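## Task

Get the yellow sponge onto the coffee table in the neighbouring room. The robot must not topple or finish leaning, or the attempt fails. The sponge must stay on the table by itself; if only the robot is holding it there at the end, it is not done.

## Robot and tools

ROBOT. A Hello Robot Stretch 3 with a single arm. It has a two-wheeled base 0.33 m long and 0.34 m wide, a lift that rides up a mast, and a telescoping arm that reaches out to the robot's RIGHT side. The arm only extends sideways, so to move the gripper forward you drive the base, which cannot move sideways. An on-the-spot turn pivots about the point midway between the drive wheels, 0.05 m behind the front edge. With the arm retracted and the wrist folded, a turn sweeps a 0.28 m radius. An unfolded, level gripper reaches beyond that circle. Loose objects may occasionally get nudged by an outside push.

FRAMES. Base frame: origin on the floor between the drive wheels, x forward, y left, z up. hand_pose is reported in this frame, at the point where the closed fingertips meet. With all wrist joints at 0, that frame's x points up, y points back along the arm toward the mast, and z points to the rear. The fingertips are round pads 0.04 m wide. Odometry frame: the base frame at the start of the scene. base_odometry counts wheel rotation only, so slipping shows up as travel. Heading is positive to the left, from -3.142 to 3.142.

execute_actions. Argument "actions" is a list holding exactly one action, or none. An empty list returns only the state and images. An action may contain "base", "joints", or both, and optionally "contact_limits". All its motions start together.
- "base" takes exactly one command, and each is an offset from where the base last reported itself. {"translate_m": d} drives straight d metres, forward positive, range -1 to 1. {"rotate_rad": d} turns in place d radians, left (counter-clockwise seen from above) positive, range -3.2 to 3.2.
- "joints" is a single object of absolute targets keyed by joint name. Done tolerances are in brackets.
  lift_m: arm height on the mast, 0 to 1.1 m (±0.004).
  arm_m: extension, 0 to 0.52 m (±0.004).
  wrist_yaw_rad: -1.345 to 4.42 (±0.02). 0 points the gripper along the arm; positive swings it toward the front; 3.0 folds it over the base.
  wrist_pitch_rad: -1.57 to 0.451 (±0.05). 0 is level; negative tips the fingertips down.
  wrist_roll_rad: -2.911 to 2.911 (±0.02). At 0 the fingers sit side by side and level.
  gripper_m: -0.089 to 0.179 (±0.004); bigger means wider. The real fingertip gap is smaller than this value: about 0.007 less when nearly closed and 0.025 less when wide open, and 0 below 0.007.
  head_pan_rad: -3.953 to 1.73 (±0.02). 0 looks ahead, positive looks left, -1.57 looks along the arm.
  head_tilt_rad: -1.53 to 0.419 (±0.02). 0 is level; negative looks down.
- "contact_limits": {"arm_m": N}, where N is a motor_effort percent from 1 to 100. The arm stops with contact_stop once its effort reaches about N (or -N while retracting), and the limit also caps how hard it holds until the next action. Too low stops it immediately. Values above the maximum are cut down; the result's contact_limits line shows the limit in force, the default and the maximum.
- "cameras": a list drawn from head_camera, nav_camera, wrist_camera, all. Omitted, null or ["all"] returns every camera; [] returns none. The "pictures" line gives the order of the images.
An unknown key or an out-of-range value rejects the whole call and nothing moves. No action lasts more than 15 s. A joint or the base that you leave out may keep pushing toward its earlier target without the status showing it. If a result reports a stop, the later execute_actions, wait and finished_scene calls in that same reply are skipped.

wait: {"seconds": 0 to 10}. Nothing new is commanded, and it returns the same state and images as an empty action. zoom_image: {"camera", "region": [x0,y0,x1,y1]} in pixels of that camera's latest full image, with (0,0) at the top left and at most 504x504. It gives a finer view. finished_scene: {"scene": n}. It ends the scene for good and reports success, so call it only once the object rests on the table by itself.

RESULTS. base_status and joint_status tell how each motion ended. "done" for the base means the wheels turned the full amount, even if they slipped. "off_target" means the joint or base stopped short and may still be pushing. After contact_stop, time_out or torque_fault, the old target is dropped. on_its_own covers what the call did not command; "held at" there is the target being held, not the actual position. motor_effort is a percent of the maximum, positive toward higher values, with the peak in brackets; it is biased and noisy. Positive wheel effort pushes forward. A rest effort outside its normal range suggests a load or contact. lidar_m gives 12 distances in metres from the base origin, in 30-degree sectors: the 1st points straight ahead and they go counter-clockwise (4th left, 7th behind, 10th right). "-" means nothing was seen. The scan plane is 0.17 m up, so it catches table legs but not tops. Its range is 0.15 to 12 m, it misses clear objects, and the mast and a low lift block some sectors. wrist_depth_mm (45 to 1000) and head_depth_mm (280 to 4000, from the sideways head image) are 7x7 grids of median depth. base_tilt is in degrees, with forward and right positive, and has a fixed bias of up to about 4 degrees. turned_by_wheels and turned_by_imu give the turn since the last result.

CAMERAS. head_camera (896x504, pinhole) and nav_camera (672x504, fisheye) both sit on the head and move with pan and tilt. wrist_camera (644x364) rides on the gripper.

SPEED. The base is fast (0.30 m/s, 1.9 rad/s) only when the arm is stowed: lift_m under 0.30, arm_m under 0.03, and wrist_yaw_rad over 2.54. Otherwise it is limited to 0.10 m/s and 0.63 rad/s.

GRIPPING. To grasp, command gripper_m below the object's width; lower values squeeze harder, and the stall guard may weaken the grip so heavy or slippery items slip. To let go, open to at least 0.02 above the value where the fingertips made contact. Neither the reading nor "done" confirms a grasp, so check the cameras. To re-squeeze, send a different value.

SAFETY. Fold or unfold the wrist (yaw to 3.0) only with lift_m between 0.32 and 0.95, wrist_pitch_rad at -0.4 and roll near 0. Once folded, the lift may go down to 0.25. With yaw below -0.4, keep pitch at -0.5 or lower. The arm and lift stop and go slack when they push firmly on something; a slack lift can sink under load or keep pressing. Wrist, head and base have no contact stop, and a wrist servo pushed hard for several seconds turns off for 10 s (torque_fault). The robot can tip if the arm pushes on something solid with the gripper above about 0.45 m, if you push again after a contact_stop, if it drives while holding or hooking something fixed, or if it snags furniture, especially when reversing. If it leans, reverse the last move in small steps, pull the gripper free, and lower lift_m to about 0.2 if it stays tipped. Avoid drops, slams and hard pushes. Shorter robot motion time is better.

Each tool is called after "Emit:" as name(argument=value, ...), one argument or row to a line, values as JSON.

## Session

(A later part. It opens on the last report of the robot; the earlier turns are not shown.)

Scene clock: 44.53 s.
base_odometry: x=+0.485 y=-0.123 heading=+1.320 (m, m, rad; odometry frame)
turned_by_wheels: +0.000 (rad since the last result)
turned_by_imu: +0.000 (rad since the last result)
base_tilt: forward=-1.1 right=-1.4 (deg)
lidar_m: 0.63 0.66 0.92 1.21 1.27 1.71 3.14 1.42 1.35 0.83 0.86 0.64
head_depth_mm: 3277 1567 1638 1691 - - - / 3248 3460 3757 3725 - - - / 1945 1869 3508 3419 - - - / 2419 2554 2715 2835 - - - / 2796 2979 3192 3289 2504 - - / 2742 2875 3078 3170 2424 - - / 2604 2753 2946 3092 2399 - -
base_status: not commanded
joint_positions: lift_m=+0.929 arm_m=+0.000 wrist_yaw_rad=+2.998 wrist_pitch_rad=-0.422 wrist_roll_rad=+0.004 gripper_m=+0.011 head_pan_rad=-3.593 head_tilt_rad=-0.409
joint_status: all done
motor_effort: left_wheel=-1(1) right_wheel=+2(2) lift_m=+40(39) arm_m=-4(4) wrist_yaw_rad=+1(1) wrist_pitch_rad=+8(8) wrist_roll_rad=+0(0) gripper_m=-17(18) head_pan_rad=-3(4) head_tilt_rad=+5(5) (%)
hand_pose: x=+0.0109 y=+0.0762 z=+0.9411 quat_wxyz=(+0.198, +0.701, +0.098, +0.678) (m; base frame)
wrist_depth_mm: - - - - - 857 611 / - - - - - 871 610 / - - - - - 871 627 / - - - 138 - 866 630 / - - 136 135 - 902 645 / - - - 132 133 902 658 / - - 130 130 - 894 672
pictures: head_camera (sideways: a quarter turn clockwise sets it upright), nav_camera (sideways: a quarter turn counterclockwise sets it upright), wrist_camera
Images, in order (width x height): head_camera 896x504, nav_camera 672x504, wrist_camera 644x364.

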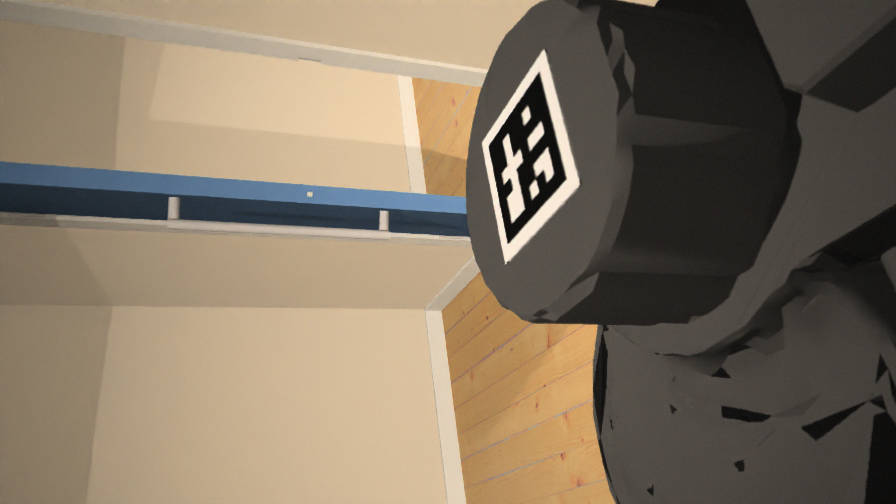

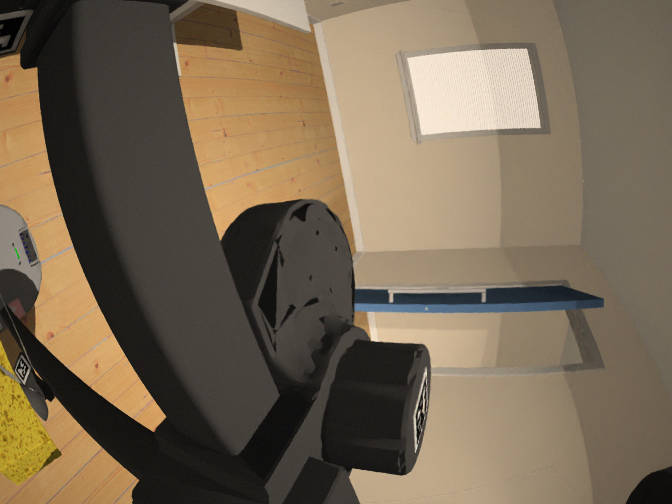

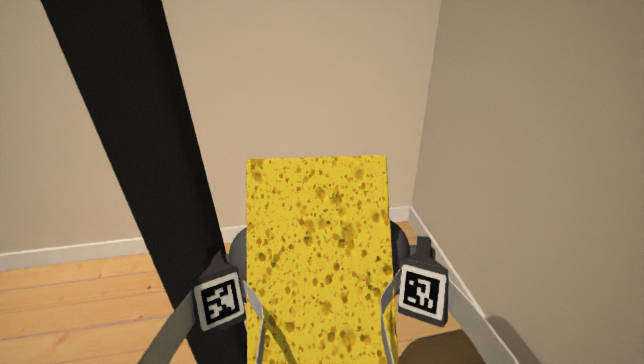

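Emit:
execute_actions(
  actions=[
    {"base":{"rotate_rad":2.5},"joints":{"lift_m":0.27,"head_pan_rad":0,"head_tilt_rad":-0.7}},
  ],
  cameras=["nav_camera"],
)

Emit:
execute_actions(
  actions=[
    {"base":{"translate_m":0.8}},
  ],
  cameras=["nav_camera","head_camera"],
)

Scene clock: 52.40 s.
base_odometry: x=+0.485 y=-0.123 heading=-2.463 (m, m, rad; odometry frame)
turned_by_wheels: +2.500 (rad since the last result)
turned_by_imu: +2.492 (rad since the last result)
base_tilt: forward=-1.1 right=-1.3 (deg)
lidar_m: 1.60 3.13 1.42 1.40 0.83 0.96 0.66 0.63 0.64 0.83 1.21 1.24
head_depth_mm: 1270 1366 1463 1587 1658 1421 1226 / 1399 1506 1639 1796 1692 1421 1222 / 1560 1700 1877 1967 1676 1409 1214 / 3268 3581 2700 2084 1672 1408 1211 / 1714 2109 2389 2013 1662 1391 1205 / 2338 2707 2638 2055 1662 1396 1200 / 2742 3038 2646 2032 1643 1378 1195
base_status: done
joint_positions: lift_m=+0.271 arm_m=+0.000 wrist_yaw_rad=+2.998 wrist_pitch_rad=-0.422 wrist_roll_rad=+0.004 gripper_m=+0.011 head_pan_rad=-0.007 head_tilt_rad=-0.691
joint_status: all done
motor_effort: left_wheel=-3(6) right_wheel=+6(11) lift_m=+17(37) arm_m=-4(4) wrist_yaw_rad=+1(1) wrist_pitch_rad=+8(8) wrist_roll_rad=+0(1) gripper_m=-17(17) head_pan_rad=+3(46) head_tilt_rad=-5(33) (%)
hand_pose: x=+0.0108 y=+0.0762 z=+0.2824 quat_wxyz=(+0.198, +0.701, +0.098, +0.678) (m; base frame)
wrist_depth_mm: 916 - - - - - - / 946 - - - - - - / - - - - - - 972 / 752 776 712 138 712 736 728 / 577 615 136 135 577 588 572 / 497 516 - 132 133 487 483 / 439 - 130 129 408 416 415
pictures: nav_camera (sideways: a quarter turn counterclockwise sets it upright)
Images, in order (width x height): nav_camera 672x504.

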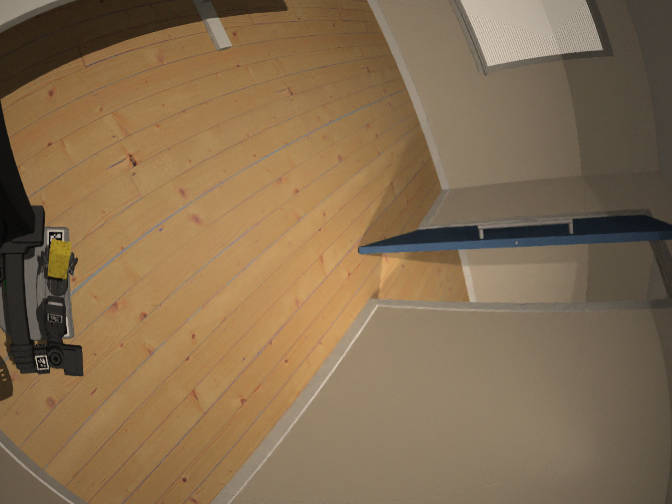

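Scene clock: 56.77 s.
base_odometry: x=-0.138 y=-0.625 heading=-2.463 (m, m, rad; odometry frame)
turned_by_wheels: +0.000 (rad since the last result)
turned_by_imu: +0.001 (rad since the last result)
base_tilt: forward=-1.1 right=-1.4 (deg)
lidar_m: 0.90 2.33 2.52 1.40 1.42 1.48 1.37 1.29 1.16 0.80 0.75 0.77
head_depth_mm: 787 844 907 982 1071 1179 1200 / 870 924 1007 1110 1228 1326 1218 / 2771 3164 2734 1927 1437 1410 1213 / 2598 2914 2700 2074 1686 1402 1211 / 2444 2707 2569 1998 1578 1402 1206 / 763 1064 1005 1971 1644 1391 1195 / 1693 2078 2399 2030 1639 1381 1197
base_status: done
joint_positions: lift_m=+0.271 arm_m=+0.000 wrist_yaw_rad=+2.998 wrist_pitch_rad=-0.422 wrist_roll_rad=+0.004 gripper_m=+0.011 head_pan_rad=-0.007 head_tilt_rad=-0.692
joint_status: not commanded
motor_effort: left_wheel=-3(7) right_wheel=+6(15) lift_m=+16(16) arm_m=-4(4) wrist_yaw_rad=+1(1) wrist_pitch_rad=+8(8) wrist_roll_rad=+0(0) gripper_m=-18(17) head_pan_rad=+3(3) head_tilt_rad=-5(5) (%)
hand_pose: x=+0.0107 y=+0.0763 z=+0.2824 quat_wxyz=(+0.198, +0.701, +0.098, +0.678) (m; base frame)
wrist_depth_mm: - - - - - - - / - - - - - - - / - - - - - - 925 / 803 763 710 138 727 717 724 / 612 620 136 135 566 595 570 / 516 510 - 132 133 491 481 / 439 - 130 129 413 422 417
pictures: head_camera (sideways: a quarter turn clockwise sets it upright), nav_camera (sideways: a quarter turn counterclockwise sets it upright)
Images, in order (width x height): head_camera 896x504, nav_camera 672x504.

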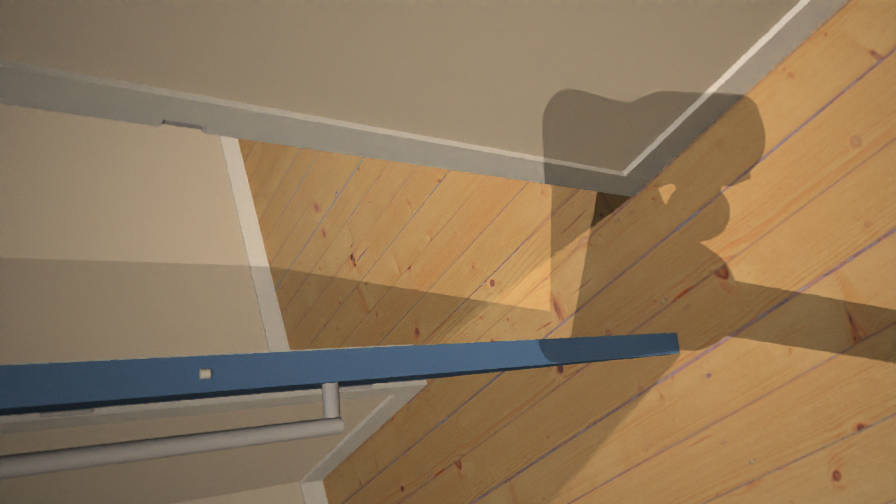

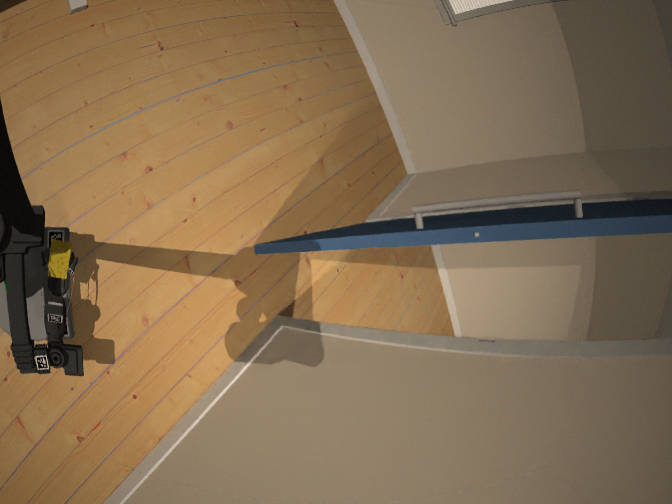

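Emit:
execute_actions(
  actions=[
    {"base":{"translate_m":0.6},"joints":{"head_tilt_rad":-1.1}},
  ],
  cameras=["nav_camera"],
)

Emit:
execute_actions(
  actions=[
    {"base":{"rotate_rad":2.21},"joints":{"head_pan_rad":-1.57,"head_tilt_rad":-1.0,"lift_m":0.6}},
  ],
  cameras=["nav_camera","head_camera"],
)

Scene clock: 62.43 s.
base_odometry: x=-0.606 y=-1.002 heading=-2.463 (m, m, rad; odometry frame)
turned_by_wheels: +0.000 (rad since the last result)
turned_by_imu: +0.001 (rad since the last result)
base_tilt: forward=-1.1 right=-1.4 (deg)
lidar_m: 0.47 0.31 2.01 2.24 2.11 2.04 1.91 1.79 0.64 0.44 0.42 0.43
head_depth_mm: 2135 1845 1563 678 818 1000 1105 / 2135 1843 1634 1435 985 1172 1122 / 2097 1835 1624 1454 1317 1203 1133 / 2103 1821 1615 1444 1305 1198 1124 / 2070 1804 1605 1437 1304 1184 1109 / 1254 1351 915 618 819 1188 1106 / 470 368 394 549 1294 1184 1092
base_status: done
joint_positions: lift_m=+0.271 arm_m=+0.000 wrist_yaw_rad=+2.999 wrist_pitch_rad=-0.422 wrist_roll_rad=+0.004 gripper_m=+0.011 head_pan_rad=-0.007 head_tilt_rad=-1.087
joint_status: all done
motor_effort: left_wheel=-3(7) right_wheel=+6(15) lift_m=+16(16) arm_m=-4(4) wrist_yaw_rad=+1(1) wrist_pitch_rad=+8(8) wrist_roll_rad=+0(0) gripper_m=-17(17) head_pan_rad=+3(3) head_tilt_rad=-8(39) (%)
hand_pose: x=+0.0107 y=+0.0763 z=+0.2824 quat_wxyz=(+0.198, +0.701, +0.098, +0.678) (m; base frame)
wrist_depth_mm: - - - - - - - / - - - - - - - / - - - - - - 926 / 798 764 712 138 747 746 712 / 620 623 136 135 569 598 536 / 515 508 - 132 133 490 300 / 440 - 130 130 415 423 337
pictures: nav_camera (sideways: a quarter turn counterclockwise sets it upright)
Images, in order (width x height): nav_camera 672x504.

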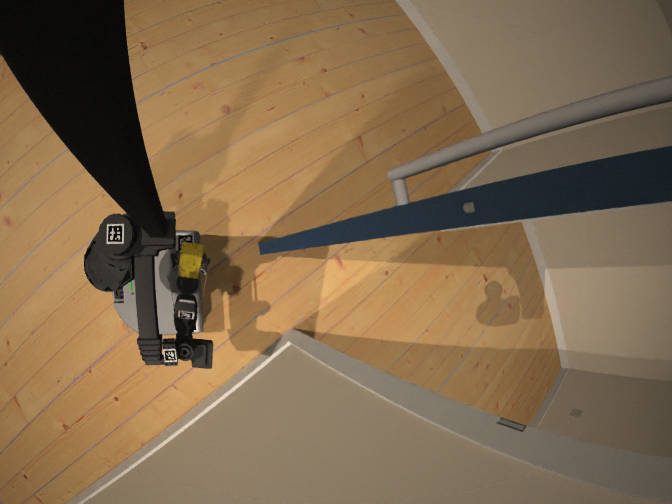

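Scene clock: 66.83 s.
base_odometry: x=-0.606 y=-1.002 heading=-0.254 (m, m, rad; odometry frame)
turned_by_wheels: +2.210 (rad since the last result)
turned_by_imu: +2.202 (rad since the last result)
base_tilt: forward=-1.0 right=-1.4 (deg)
lidar_m: 1.65 2.04 1.84 1.39 0.57 0.43 0.42 0.44 0.31 0.31 2.08 2.16
head_depth_mm: - 304 1152 1543 1378 1234 1096 / 1800 313 361 562 1363 1268 - / 360 441 1681 533 684 - - / 1857 2041 1712 1495 1366 1255 - / 1877 2038 1740 1512 1346 1227 1112 / 1881 1994 1726 1514 1344 1209 1102 / 1908 1989 1704 1499 1343 1204 1095
base_status: done
joint_positions: lift_m=+0.599 arm_m=+0.000 wrist_yaw_rad=+2.999 wrist_pitch_rad=-0.421 wrist_roll_rad=+0.004 gripper_m=+0.011 head_pan_rad=-1.563 head_tilt_rad=-1.001
joint_status: all done
motor_effort: left_wheel=-3(9) right_wheel=+5(14) lift_m=+39(39) arm_m=-3(4) wrist_yaw_rad=+1(1) wrist_pitch_rad=+7(8) wrist_roll_rad=+0(0) gripper_m=-17(17) head_pan_rad=-4(44) head_tilt_rad=+0(14) (%)
hand_pose: x=+0.0107 y=+0.0763 z=+0.6113 quat_wxyz=(+0.197, +0.701, +0.098, +0.678) (m; base frame)
wrist_depth_mm: 547 - - - - - - / 565 - - - - - - / 558 - - - - - - / 557 711 - 138 - - - / 536 719 136 135 - - - / 535 751 - 132 133 883 881 / 517 698 130 129 737 739 752
pictures: head_camera (sideways: a quarter turn clockwise sets it upright), nav_camera (sideways: a quarter turn counterclockwise sets it upright)
Images, in order (width x height): head_camera 896x504, nav_camera 672x504.

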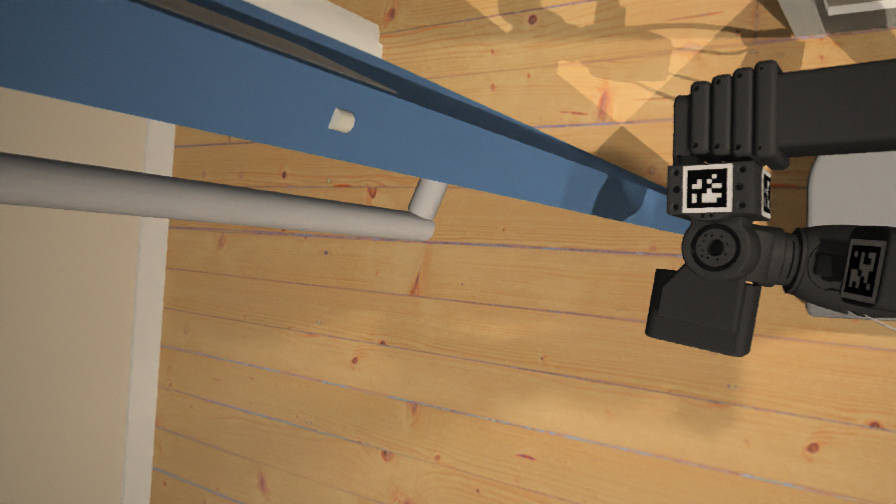

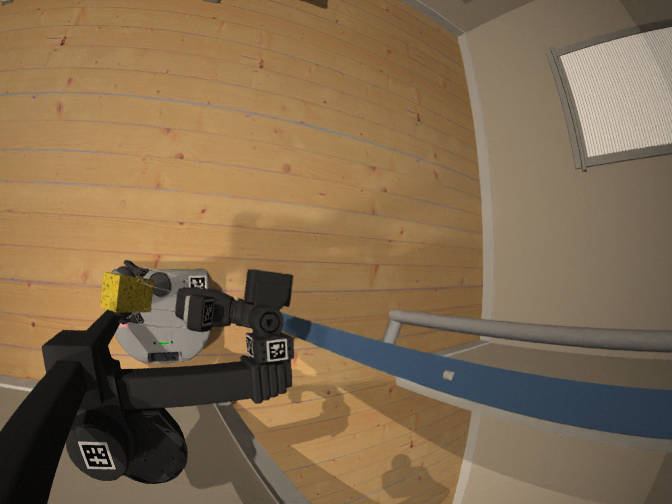

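Emit:
execute_actions(
  actions=[
    {"base":{"rotate_rad":-0.55}},
  ],
  cameras=["nav_camera"],
)

Emit:
execute_actions(
  actions=[
    {"joints":{"arm_m":0.25},"contact_limits":{"arm_m":15}},
  ],
  cameras=["nav_camera","head_camera"],
)

Scene clock: 69.27 s.
base_odometry: x=-0.606 y=-1.002 heading=-0.803 (m, m, rad; odometry frame)
turned_by_wheels: -0.550 (rad since the last result)
turned_by_imu: -0.547 (rad since the last result)
base_tilt: forward=-1.0 right=-1.3 (deg)
lidar_m: 2.18 1.66 2.04 1.85 1.52 0.58 0.43 0.42 0.44 0.31 0.31 2.06
head_depth_mm: 2415 2077 1778 1549 774 907 1053 / 2362 2051 1758 1547 1368 1041 - / 2262 2043 1767 1530 1366 - - / 2168 2024 1747 1528 1357 1258 - / 1182 1352 1594 1467 1238 1089 1112 / 405 357 390 479 1279 1210 1099 / - 301 386 1435 1340 1209 1096
base_status: done
joint_positions: lift_m=+0.599 arm_m=+0.000 wrist_yaw_rad=+2.999 wrist_pitch_rad=-0.421 wrist_roll_rad=+0.004 gripper_m=+0.011 head_pan_rad=-1.563 head_tilt_rad=-1.001
joint_status: not commanded
motor_effort: left_wheel=+3(8) right_wheel=-6(10) lift_m=+40(39) arm_m=-4(4) wrist_yaw_rad=+1(1) wrist_pitch_rad=+8(8) wrist_roll_rad=+0(0) gripper_m=-17(17) head_pan_rad=-4(3) head_tilt_rad=+1(0) (%)
hand_pose: x=+0.0107 y=+0.0763 z=+0.6113 quat_wxyz=(+0.197, +0.701, +0.098, +0.678) (m; base frame)
wrist_depth_mm: - - - - - - - / - - - - - - - / - - - - - - - / - - - 138 - - - / - - 136 135 - - - / 929 905 - 132 133 872 853 / 781 760 130 129 754 751 748
pictures: nav_camera (sideways: a quarter turn counterclockwise sets it upright)
Images, in order (width x height): nav_camera 672x504.

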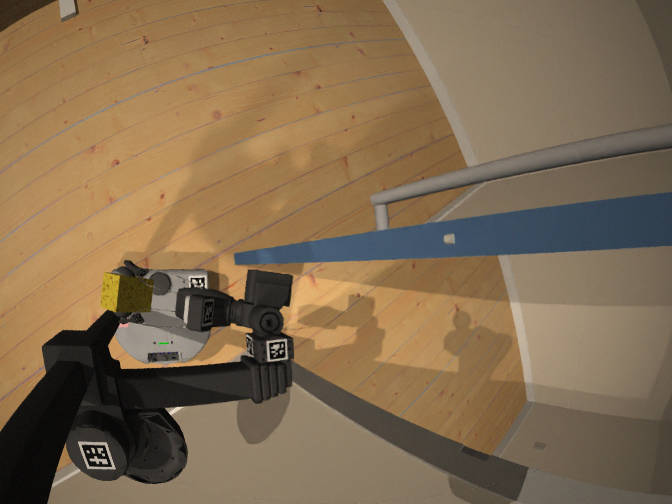

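Scene clock: 72.33 s.
base_odometry: x=-0.606 y=-1.002 heading=-0.803 (m, m, rad; odometry frame)
turned_by_wheels: +0.000 (rad since the last result)
turned_by_imu: +0.001 (rad since the last result)
base_tilt: forward=-1.0 right=-1.4 (deg)
lidar_m: 2.19 1.65 2.04 1.85 1.52 0.58 0.43 0.42 0.44 0.31 0.31 2.06
head_depth_mm: 2418 2097 1778 1551 774 911 1054 / 2347 2072 1775 1546 1384 - - / 2284 2059 1758 1487 1365 1228 - / 2131 2034 1743 - 1315 1195 1139 / 1178 1350 1596 915 1119 645 1102 / 405 357 389 478 1282 1209 1100 / - 301 385 1423 1344 1210 1094
base_status: not commanded
joint_positions: lift_m=+0.599 arm_m=+0.250 wrist_yaw_rad=+2.999 wrist_pitch_rad=-0.421 wrist_roll_rad=+0.004 gripper_m=+0.011 head_pan_rad=-1.563 head_tilt_rad=-1.001
joint_status: all done
motor_effort: left_wheel=+4(4) right_wheel=-7(7) lift_m=+40(40) arm_m=+4(3) wrist_yaw_rad=+1(1) wrist_pitch_rad=+7(7) wrist_roll_rad=+0(0) gripper_m=-17(17) head_pan_rad=-3(4) head_tilt_rad=+0(0) (%)
contact_limits: arm_m 15 (drawing in: default 18, maximum 30; extending or still: default 25, maximum 40)
hand_pose: x=+0.0107 y=-0.1728 z=+0.6113 quat_wxyz=(+0.197, +0.701, +0.098, +0.678) (m; base frame)
wrist_depth_mm: - - - - - - - / - - - - - - - / - - - - - - - / - - - 138 - - - / - - - 135 - - - / 876 907 133 132 133 856 876 / 753 784 131 130 723 739 739
pictures: head_camera (sideways: a quarter turn clockwise sets it upright), nav_camera (sideways: a quarter turn counterclockwise sets it upright)
Images, in order (width x height): head_camera 896x504, nav_camera 672x504.

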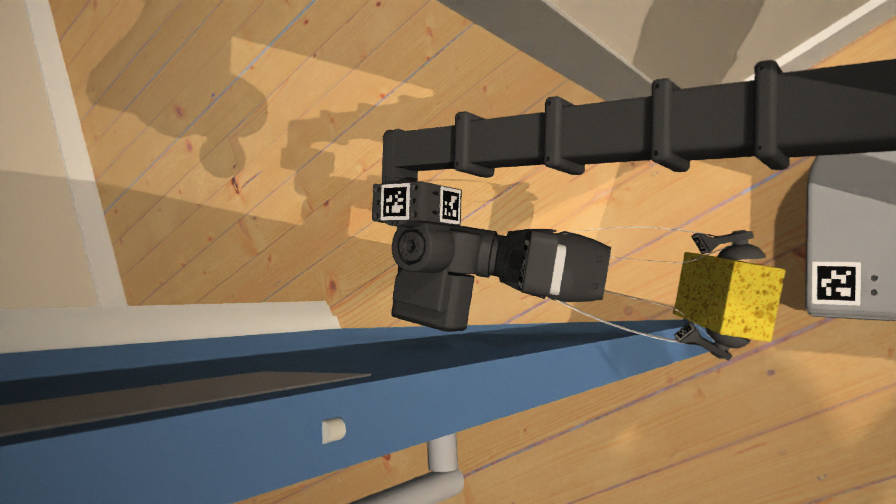

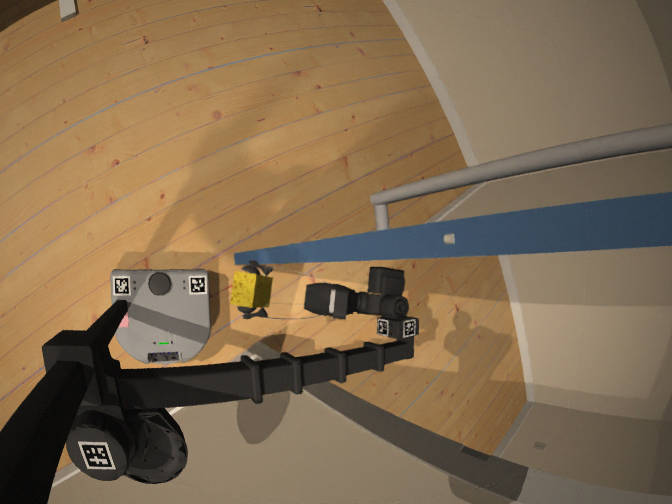

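Emit:
execute_actions(
  actions=[
    {"base":{"rotate_rad":0.25}},
  ],
  cameras=["nav_camera"],
)

Scene clock: 74.67 s.
base_odometry: x=-0.606 y=-1.002 heading=-0.554 (m, m, rad; odometry frame)
turned_by_wheels: +0.250 (rad since the last result)
turned_by_imu: +0.239 (rad since the last result)
base_tilt: forward=-1.0 right=-1.3 (deg)
lidar_m: 1.65 1.65 2.05 1.79 0.84 0.48 0.42 0.42 2.29 0.65 0.49 2.29
head_depth_mm: 2106 2081 1781 1554 1371 985 1044 / 2038 2065 1750 1559 1381 - - / 1098 1340 1686 1486 1362 1230 - / 896 1067 1328 - 1312 1213 1139 / 751 870 1035 1218 1343 904 1109 / 645 732 846 1000 1218 1213 1102 / 568 633 716 823 974 1190 1097
base_status: done
joint_positions: lift_m=+0.599 arm_m=+0.250 wrist_yaw_rad=+2.998 wrist_pitch_rad=-0.421 wrist_roll_rad=+0.004 gripper_m=+0.011 head_pan_rad=-1.564 head_tilt_rad=-1.000
joint_status: not commanded
motor_effort: left_wheel=-3(26) right_wheel=+5(84) lift_m=+40(40) arm_m=+1(4) wrist_yaw_rad=+1(3) wrist_pitch_rad=+8(8) wrist_roll_rad=-1(1) gripper_m=-18(17) head_pan_rad=-3(3) head_tilt_rad=+0(0) (%)
hand_pose: x=+0.0108 y=-0.1731 z=+0.6115 quat_wxyz=(+0.197, +0.701, +0.098, +0.678) (m; base frame)
wrist_depth_mm: - - - - - - - / - - - - - - - / 898 - - - - - - / 795 - - 138 - - - / 736 - - 136 - - - / 675 903 133 132 133 877 861 / 616 778 131 129 732 759 754
pictures: nav_camera (sideways: a quarter turn counterclockwise sets it upright)
Images, in order (width x height): nav_camera 672x504.

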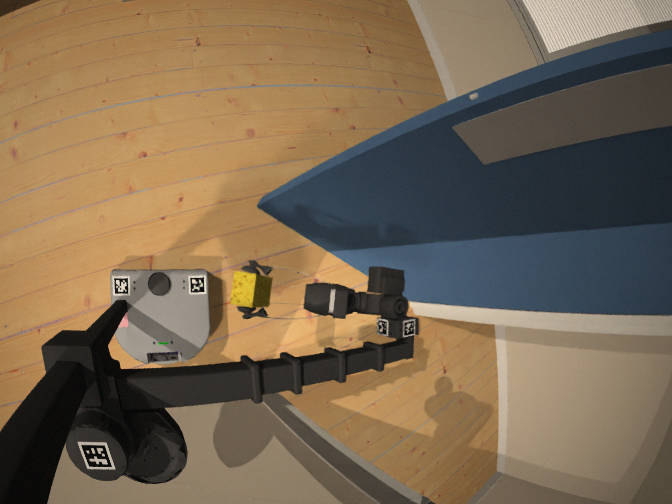

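Emit:
execute_actions(
  actions=[
    {"base":{"rotate_rad":0.55},"joints":{"arm_m":0.4}},
  ],
  cameras=["nav_camera"],
)

Scene clock: 78.20 s.
base_odometry: x=-0.606 y=-1.002 heading=-0.004 (m, m, rad; odometry frame)
turned_by_wheels: +0.550 (rad since the last result)
turned_by_imu: +0.535 (rad since the last result)
base_tilt: forward=-1.0 right=-1.3 (deg)
lidar_m: 1.66 2.04 1.79 0.81 0.48 0.41 0.41 2.27 0.81 0.67 2.31 1.66
head_depth_mm: 725 875 1100 1476 1377 1237 1123 / 699 836 1027 1360 1390 - - / 676 800 1007 1256 1369 1228 - / 651 770 870 1292 1322 1218 1147 / 630 739 885 1111 1310 1216 1116 / 609 735 1637 1493 1342 1215 1102 / 2112 1994 1716 1500 1340 1203 1097
base_status: done
joint_positions: lift_m=+0.600 arm_m=+0.400 wrist_yaw_rad=+3.001 wrist_pitch_rad=-0.420 wrist_roll_rad=+0.004 gripper_m=+0.011 head_pan_rad=-1.565 head_tilt_rad=-0.998
joint_status: all done
motor_effort: left_wheel=-2(18) right_wheel=+3(46) lift_m=+38(38) arm_m=+3(15) wrist_yaw_rad=-1(7) wrist_pitch_rad=+7(8) wrist_roll_rad=-1(1) gripper_m=-17(17) head_pan_rad=-3(3) head_tilt_rad=-1(2) (%)
hand_pose: x=+0.0102 y=-0.3227 z=+0.6117 quat_wxyz=(+0.196, +0.701, +0.098, +0.678) (m; base frame)
wrist_depth_mm: 539 738 - - - - - / 557 751 - - - - - / 545 786 - - - - - / 560 781 - 137 - - - / 565 766 - 135 - - - / 548 758 133 132 133 892 862 / 561 725 130 130 745 761 738
pictures: nav_camera (sideways: a quarter turn counterclockwise sets it upright)
Images, in order (width x height): nav_camera 672x504.

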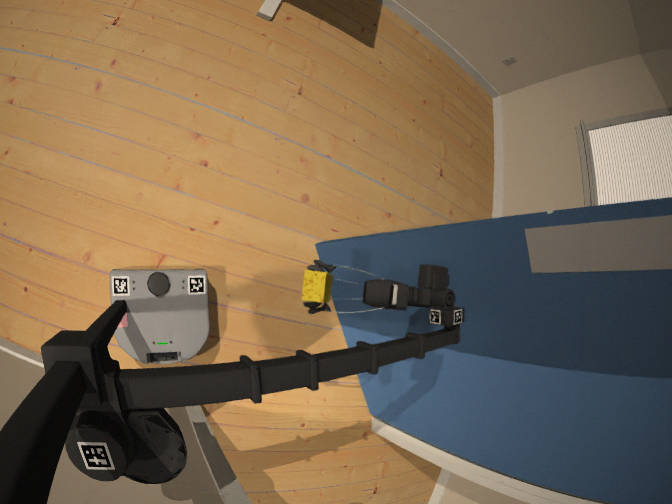

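Emit:
execute_actions(
  actions=[
    {"base":{"rotate_rad":0.25},"joints":{"arm_m":0.52}},
  ],
  cameras=["nav_camera"],
)

Emit:
execute_actions(
  actions=[
    {"joints":{"arm_m":0,"lift_m":0.27,"head_pan_rad":-2.6,"head_tilt_rad":-0.8}},
  ],
  cameras=["nav_camera"],
)

Scene clock: 82.00 s.
base_odometry: x=-0.606 y=-1.002 heading=+0.246 (m, m, rad; odometry frame)
turned_by_wheels: +0.250 (rad since the last result)
turned_by_imu: +0.250 (rad since the last result)
base_tilt: forward=-1.1 right=-1.3 (deg)
lidar_m: 2.05 1.87 1.62 0.59 0.43 0.41 0.43 1.06 0.79 0.77 2.19 1.65
head_depth_mm: 705 825 997 1263 1383 1234 1124 / 706 829 1003 1265 1370 - - / 708 811 1026 1281 1363 1221 - / 2019 838 1042 1285 1354 1217 1145 / 2256 2031 1748 1530 1353 1217 1122 / 2312 2014 1730 1512 1346 1209 1102 / 2370 2006 1707 1502 1341 1212 1096
base_status: done
joint_positions: lift_m=+0.600 arm_m=+0.519 wrist_yaw_rad=+3.001 wrist_pitch_rad=-0.416 wrist_roll_rad=+0.004 gripper_m=+0.011 head_pan_rad=-1.565 head_tilt_rad=-0.997
joint_status: all done
motor_effort: left_wheel=-1(6) right_wheel=+2(13) lift_m=+37(38) arm_m=+3(13) wrist_yaw_rad=-1(1) wrist_pitch_rad=+6(7) wrist_roll_rad=+0(1) gripper_m=-18(17) head_pan_rad=-3(3) head_tilt_rad=-2(1) (%)
hand_pose: x=+0.0103 y=-0.4418 z=+0.6127 quat_wxyz=(+0.195, +0.702, +0.097, +0.678) (m; base frame)
wrist_depth_mm: 579 731 - - - - - / 582 746 - - - - - / 611 778 - - - - - / 609 822 - 138 - - - / 638 836 - 135 - - - / 703 826 - 132 133 881 864 / 748 755 130 130 743 745 758
pictures: nav_camera (sideways: a quarter turn counterclockwise sets it upright)
Images, in order (width x height): nav_camera 672x504.

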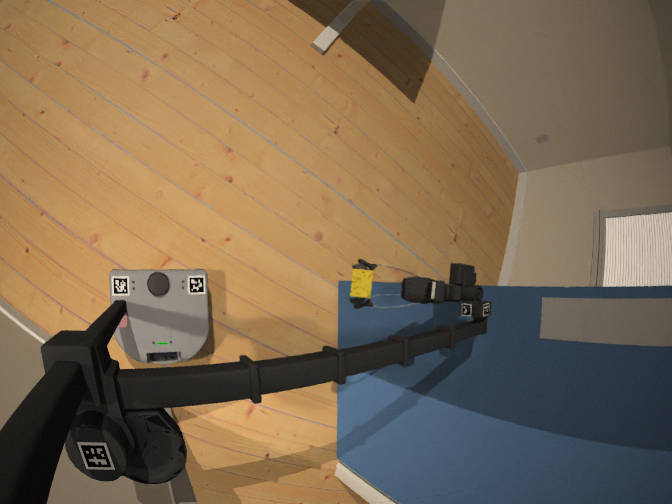

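Scene clock: 87.00 s.
base_odometry: x=-0.606 y=-1.002 heading=+0.246 (m, m, rad; odometry frame)
turned_by_wheels: +0.000 (rad since the last result)
turned_by_imu: +0.001 (rad since the last result)
base_tilt: forward=-1.0 right=-1.4 (deg)
lidar_m: 2.04 1.86 1.62 0.59 0.43 0.41 0.43 1.06 0.80 0.77 2.18 1.65
head_depth_mm: 2364 2731 2286 1844 1548 725 827 / 2233 2603 2251 1821 1535 1330 1020 / 2106 2419 2237 1816 1532 1318 1158 / 1988 2288 2210 1798 1519 1316 1156 / 1125 1288 1461 1657 1511 1311 1149 / 982 1091 1217 1394 1475 1304 1147 / 882 966 1071 1200 1371 1297 1143
base_status: not commanded
joint_positions: lift_m=+0.271 arm_m=+0.000 wrist_yaw_rad=+3.001 wrist_pitch_rad=-0.416 wrist_roll_rad=+0.004 gripper_m=+0.011 head_pan_rad=-2.593 head_tilt_rad=-0.804
joint_status: all done
motor_effort: left_wheel=-1(1) right_wheel=+2(2) lift_m=+16(33) arm_m=-4(7) wrist_yaw_rad=-1(1) wrist_pitch_rad=+6(6) wrist_roll_rad=-1(0) gripper_m=-18(18) head_pan_rad=-4(42) head_tilt_rad=+2(24) (%)
hand_pose: x=+0.0103 y=+0.0770 z=+0.2836 quat_wxyz=(+0.195, +0.702, +0.097, +0.678) (m; base frame)
wrist_depth_mm: 344 - 657 - - - - / 362 - 680 - - - - / 380 - 722 - - - - / 391 448 669 138 735 751 728 / 395 475 136 135 586 595 584 / 397 481 - 133 133 497 487 / 394 - 130 129 412 421 419
pictures: nav_camera (sideways: a quarter turn counterclockwise sets it upright)
Images, in order (width x height): nav_camera 672x504.

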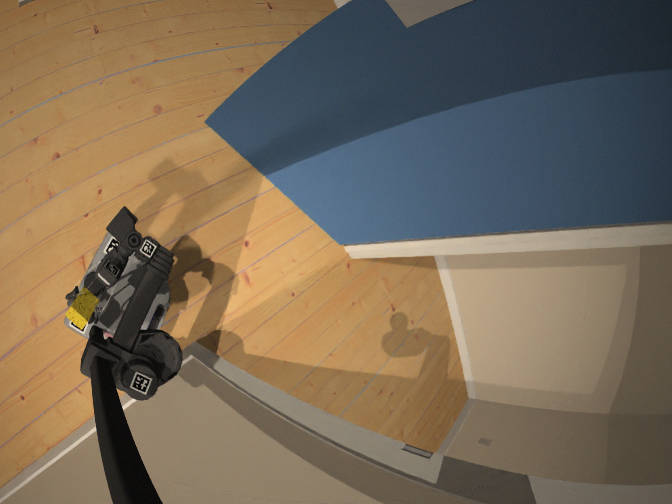

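Emit:
execute_actions(
  actions=[
    {"base":{"rotate_rad":-2.08},"joints":{"head_pan_rad":-0.8,"head_tilt_rad":-1.0}},
  ],
  cameras=[],
)

Emit:
execute_actions(
  actions=[
    {"base":{"translate_m":0.5}},
  ],
  cameras=["nav_camera"],
)

Scene clock: 89.83 s.
base_odometry: x=-0.606 y=-1.002 heading=-1.834 (m, m, rad; odometry frame)
turned_by_wheels: -2.080 (rad since the last result)
turned_by_imu: -2.071 (rad since the last result)
base_tilt: forward=-1.1 right=-1.3 (deg)
lidar_m: 0.80 0.77 2.18 1.65 2.05 1.86 1.57 0.58 0.43 0.41 0.43 1.05
head_depth_mm: 380 427 496 584 696 862 1080 / 2537 2050 550 644 804 1032 1118 / 2535 2103 1793 1525 975 1179 1146 / 2522 2078 1770 1545 1364 1224 1129 / 2360 2047 1758 1537 1356 1219 1108 / 2252 2057 1740 1526 1361 1219 1100 / 2074 2018 1637 1516 1346 1211 1097
base_status: done
joint_positions: lift_m=+0.271 arm_m=+0.000 wrist_yaw_rad=+3.001 wrist_pitch_rad=-0.416 wrist_roll_rad=+0.005 gripper_m=+0.011 head_pan_rad=-0.807 head_tilt_rad=-0.988
joint_status: all done
motor_effort: left_wheel=+4(12) right_wheel=-6(13) lift_m=+16(16) arm_m=-4(4) wrist_yaw_rad=-1(1) wrist_pitch_rad=+6(6) wrist_roll_rad=+0(1) gripper_m=-17(18) head_pan_rad=+3(44) head_tilt_rad=-8(30) (%)
hand_pose: x=+0.0103 y=+0.0770 z=+0.2836 quat_wxyz=(+0.195, +0.702, +0.097, +0.678) (m; base frame)
wrist_depth_mm: - - - - - - - / - - - - - - - / - - - - - - - / 809 788 713 137 710 737 720 / 621 632 136 135 581 594 576 / 526 513 - 132 132 493 477 / 448 - 130 130 420 422 417
pictures: none
No camera images: the call's "cameras" was empty. Leave "cameras" out to get every camera's image.

Scene clock: 93.17 s.
base_odometry: x=-0.735 y=-1.485 heading=-1.833 (m, m, rad; odometry frame)
turned_by_wheels: +0.000 (rad since the last result)
turned_by_imu: +0.001 (rad since the last result)
base_tilt: forward=-1.1 right=-1.4 (deg)
lidar_m: 0.33 0.33 0.34 2.10 1.72 2.38 1.59 0.59 0.49 2.66 2.07 0.44
head_depth_mm: 2556 2135 1807 1565 1387 1239 1126 / 2406 2099 1788 1564 1374 1231 1118 / 2251 2103 1792 1555 1370 1231 1146 / 2017 2070 1772 1543 1365 1228 1125 / 1802 1967 1661 1408 1356 1224 1106 / 685 747 839 959 1119 1194 1099 / 554 603 662 734 822 937 1059
base_status: done
joint_positions: lift_m=+0.271 arm_m=+0.000 wrist_yaw_rad=+3.001 wrist_pitch_rad=-0.417 wrist_roll_rad=+0.005 gripper_m=+0.011 head_pan_rad=-0.807 head_tilt_rad=-0.988
joint_status: not commanded
motor_effort: left_wheel=+4(10) right_wheel=-7(10) lift_m=+16(16) arm_m=-3(4) wrist_yaw_rad=-1(0) wrist_pitch_rad=+6(6) wrist_roll_rad=+0(0) gripper_m=-17(17) head_pan_rad=+3(3) head_tilt_rad=-8(8) (%)
hand_pose: x=+0.0103 y=+0.0770 z=+0.2836 quat_wxyz=(+0.195, +0.702, +0.097, +0.678) (m; base frame)
wrist_depth_mm: - - - - 379 301 254 / - - - - 401 322 266 / - - - - 430 341 277 / 794 780 689 138 431 354 288 / 633 632 136 135 446 376 302 / 514 513 - 132 133 396 319 / 446 - 130 129 411 399 337
pictures: nav_camera (sideways: a quarter turn counterclockwise sets it upright)
Images, in order (width x height): nav_camera 672x504.

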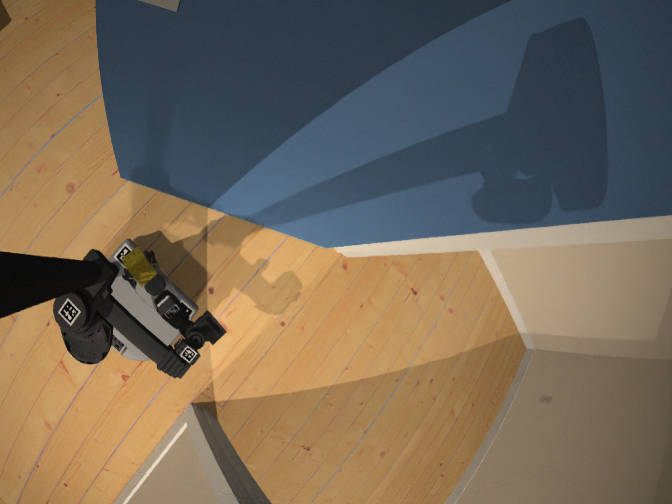

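Emit:
execute_actions(
  actions=[
    {"base":{"rotate_rad":-1.57},"joints":{"head_pan_rad":0,"head_tilt_rad":-0.7}},
  ],
  cameras=["nav_camera"],
)

Emit:
execute_actions(
  actions=[
    {"base":{"translate_m":0.5},"joints":{"head_pan_rad":0.9}},
  ],
  cameras=["nav_camera","head_camera"],
)

Scene clock: 95.70 s.
base_odometry: x=-0.735 y=-1.485 heading=+2.880 (m, m, rad; odometry frame)
turned_by_wheels: -1.570 (rad since the last result)
turned_by_imu: -1.563 (rad since the last result)
base_tilt: forward=-1.1 right=-1.4 (deg)
lidar_m: 2.67 2.07 0.44 0.33 0.33 0.34 2.11 1.73 2.37 1.58 0.59 0.49
head_depth_mm: 2273 2538 2715 2077 1600 737 836 / 2275 2530 2689 2050 1669 1404 1004 / 2287 2547 2659 2052 1653 1401 1206 / 2278 2547 2618 2038 1653 1397 1208 / 2256 2535 2638 2036 1640 1386 1197 / 2267 2518 2587 2011 1635 1375 1193 / 2267 2531 2563 2000 1628 1368 1188
base_status: done
joint_positions: lift_m=+0.271 arm_m=+0.000 wrist_yaw_rad=+3.001 wrist_pitch_rad=-0.417 wrist_roll_rad=+0.005 gripper_m=+0.011 head_pan_rad=-0.007 head_tilt_rad=-0.704
joint_status: all done
motor_effort: left_wheel=+4(11) right_wheel=-6(14) lift_m=+17(16) arm_m=-4(4) wrist_yaw_rad=-1(0) wrist_pitch_rad=+6(6) wrist_roll_rad=-1(0) gripper_m=-17(18) head_pan_rad=+3(42) head_tilt_rad=+2(29) (%)
hand_pose: x=+0.0103 y=+0.0770 z=+0.2836 quat_wxyz=(+0.195, +0.702, +0.097, +0.678) (m; base frame)
wrist_depth_mm: 249 - 340 407 522 682 - / 265 - 358 441 564 - - / 281 - 391 470 619 903 - / 297 323 397 137 711 731 710 / 316 347 136 135 565 590 595 / 329 379 - 132 133 485 490 / 350 - 130 129 414 418 415
pictures: nav_camera (sideways: a quarter turn counterclockwise sets it upright)
Images, in order (width x height): nav_camera 672x504.

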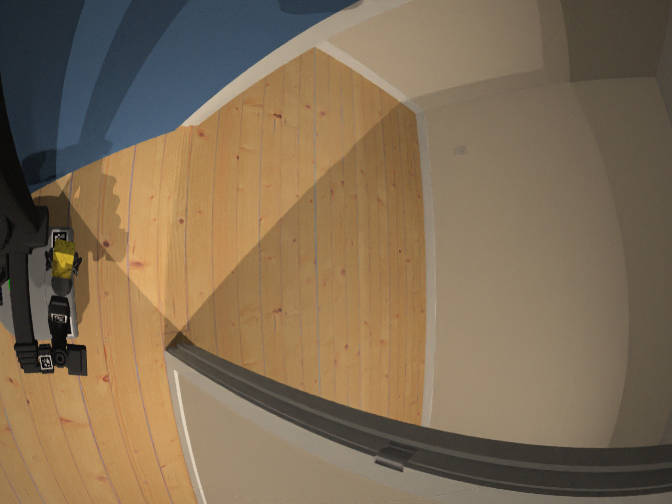

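Scene clock: 99.03 s.
base_odometry: x=-1.218 y=-1.356 heading=+2.880 (m, m, rad; odometry frame)
turned_by_wheels: +0.000 (rad since the last result)
turned_by_imu: +0.001 (rad since the last result)
base_tilt: forward=-1.0 right=-1.4 (deg)
lidar_m: 2.16 2.06 1.53 0.57 0.57 0.59 0.83 2.71 0.29 0.26 1.68 2.24
head_depth_mm: 2097 2309 2501 2082 1679 1412 1220 / 1909 2178 2489 2060 1679 1411 1215 / 1763 1992 2269 2043 1653 1399 1202 / 1628 1825 2077 2029 1651 1395 1202 / 1514 1691 1885 2011 1642 1379 1199 / 1413 1571 1748 1902 1633 1376 1192 / 1333 1460 1619 1795 1627 1377 1186
base_status: done
joint_positions: lift_m=+0.271 arm_m=+0.000 wrist_yaw_rad=+3.001 wrist_pitch_rad=-0.417 wrist_roll_rad=+0.005 gripper_m=+0.011 head_pan_rad=+0.893 head_tilt_rad=-0.704
joint_status: all done
motor_effort: left_wheel=+4(11) right_wheel=-6(10) lift_m=+16(16) arm_m=-4(4) wrist_yaw_rad=+0(0) wrist_pitch_rad=+6(6) wrist_roll_rad=-1(0) gripper_m=-17(17) head_pan_rad=+3(43) head_tilt_rad=+3(2) (%)
hand_pose: x=+0.0103 y=+0.0770 z=+0.2835 quat_wxyz=(+0.195, +0.702, +0.097, +0.678) (m; base frame)
wrist_depth_mm: 405 - 562 - - - - / 432 - 586 - - - - / 463 - 653 - - - - / 487 527 659 138 707 754 742 / 513 577 135 135 579 591 598 / 505 513 - 132 133 490 490 / 445 - 130 130 415 416 419
pictures: head_camera (sideways: a quarter turn clockwise sets it upright), nav_camera (sideways: a quarter turn counterclockwise sets it upright)
Images, in order (width x height): head_camera 896x504, nav_camera 672x504.

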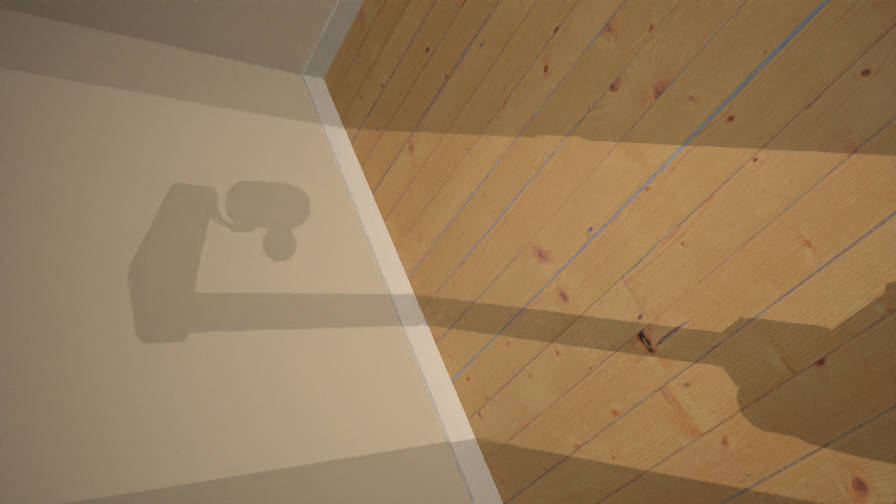

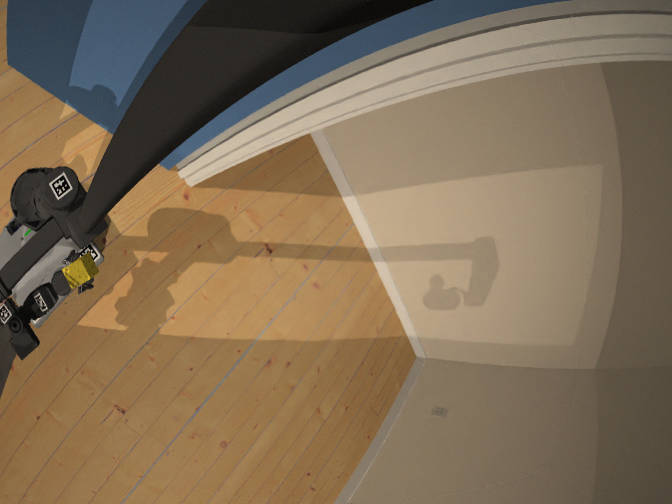

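Right jamb is close; veer left a little.

Emit:
execute_actions(
  actions=[
    {"base":{"rotate_rad":0.2},"joints":{"head_pan_rad":-1.3,"head_tilt_rad":-0.5}},
  ],
  cameras=[],
)

Emit:
execute_actions(
  actions=[
    {"base":{"translate_m":0.5}},
  ],
  cameras=["nav_camera","head_camera"],
)

Scene clock: 100.83 s.
base_odometry: x=-1.218 y=-1.356 heading=+3.080 (m, m, rad; odometry frame)
turned_by_wheels: +0.200 (rad since the last result)
turned_by_imu: +0.200 (rad since the last result)
base_tilt: forward=-1.0 right=-1.4 (deg)
lidar_m: 2.16 1.75 0.65 0.56 0.56 0.64 2.21 2.75 0.26 0.26 2.05 2.16
head_depth_mm: 1929 2050 2182 2366 1151 297 323 / 2001 2120 2295 2236 2067 1596 365 / 2075 2256 2384 2035 1972 1636 1347 / 2174 2337 2498 2142 2051 1630 1340 / 2283 2479 2617 2218 2025 1614 1337 / 2393 2604 2825 2386 2014 1605 1330 / 2520 2690 2924 2684 2013 1600 1330
base_status: done
joint_positions: lift_m=+0.271 arm_m=+0.000 wrist_yaw_rad=+3.001 wrist_pitch_rad=-0.417 wrist_roll_rad=+0.005 gripper_m=+0.011 head_pan_rad=-1.293 head_tilt_rad=-0.507
joint_status: all done
motor_effort: left_wheel=-3(8) right_wheel=+6(11) lift_m=+16(17) arm_m=-4(3) wrist_yaw_rad=-1(0) wrist_pitch_rad=+6(6) wrist_roll_rad=+0(0) gripper_m=-17(17) head_pan_rad=-4(45) head_tilt_rad=+4(27) (%)
hand_pose: x=+0.0103 y=+0.0770 z=+0.2835 quat_wxyz=(+0.195, +0.702, +0.097, +0.678) (m; base frame)
wrist_depth_mm: 418 - 521 612 - - - / 447 - 574 651 - - - / 481 - 603 710 - - - / 502 543 625 137 709 762 737 / 542 573 137 134 577 585 592 / 520 523 - 133 133 492 484 / 442 - 131 130 414 429 418
pictures: none
No camera images: the call's "cameras" was empty. Leave "cameras" out to get every camera's image.

Scene clock: 104.17 s.
base_odometry: x=-1.718 y=-1.325 heading=+3.080 (m, m, rad; odometry frame)
turned_by_wheels: +0.000 (rad since the last result)
turned_by_imu: +0.001 (rad since the last result)
base_tilt: forward=-1.1 right=-1.4 (deg)
lidar_m: 1.66 1.63 1.37 1.02 0.75 0.80 1.37 0.59 0.85 1.72 1.99 1.67
head_depth_mm: 2005 2126 2269 2066 2000 1639 1364 / 2090 2239 2412 2158 2059 1649 1357 / 2174 2326 2485 2145 2062 1623 1345 / 2271 2459 2703 2408 2035 1626 1344 / 2388 2591 2822 2734 2058 1612 1340 / 2299 2459 2639 2605 2026 1606 1333 / 2042 2138 2271 2403 2017 1600 1327
base_status: done
joint_positions: lift_m=+0.271 arm_m=+0.000 wrist_yaw_rad=+3.001 wrist_pitch_rad=-0.417 wrist_roll_rad=+0.005 gripper_m=+0.011 head_pan_rad=-1.293 head_tilt_rad=-0.507
joint_status: not commanded
motor_effort: left_wheel=-3(7) right_wheel=+6(15) lift_m=+16(16) arm_m=-4(4) wrist_yaw_rad=-1(1) wrist_pitch_rad=+6(6) wrist_roll_rad=+0(0) gripper_m=-17(18) head_pan_rad=-3(3) head_tilt_rad=+4(5) (%)
hand_pose: x=+0.0103 y=+0.0770 z=+0.2835 quat_wxyz=(+0.195, +0.702, +0.097, +0.678) (m; base frame)
wrist_depth_mm: 508 - - - - - - / 563 - - - - - - / 612 - - - - - - / 630 684 705 138 712 743 717 / 635 612 136 135 580 584 580 / 532 520 - 132 133 495 482 / 446 - 130 130 416 419 416
pictures: head_camera (sideways: a quarter turn clockwise sets it upright), nav_camera (sideways: a quarter turn counterclockwise sets it upright)
Images, in order (width x height): head_camera 896x504, nav_camera 672x504.

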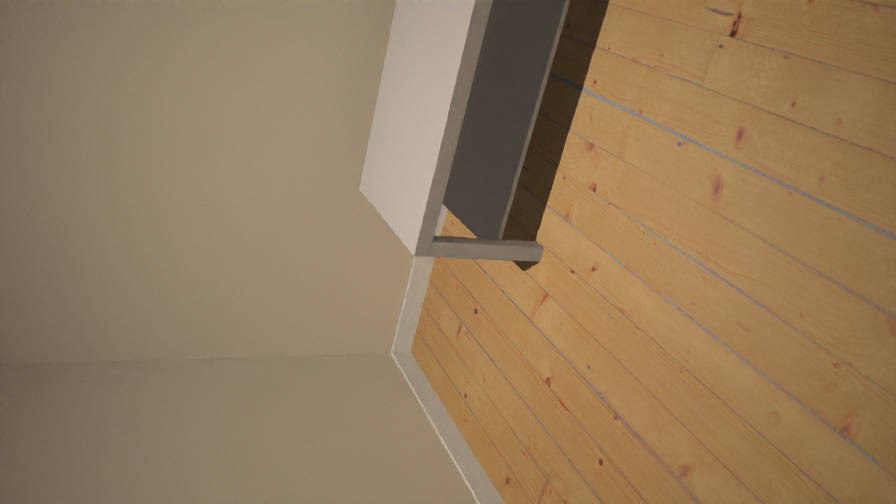

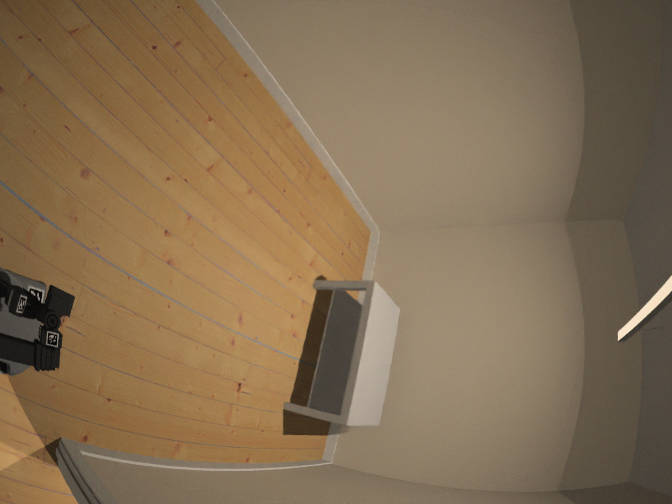

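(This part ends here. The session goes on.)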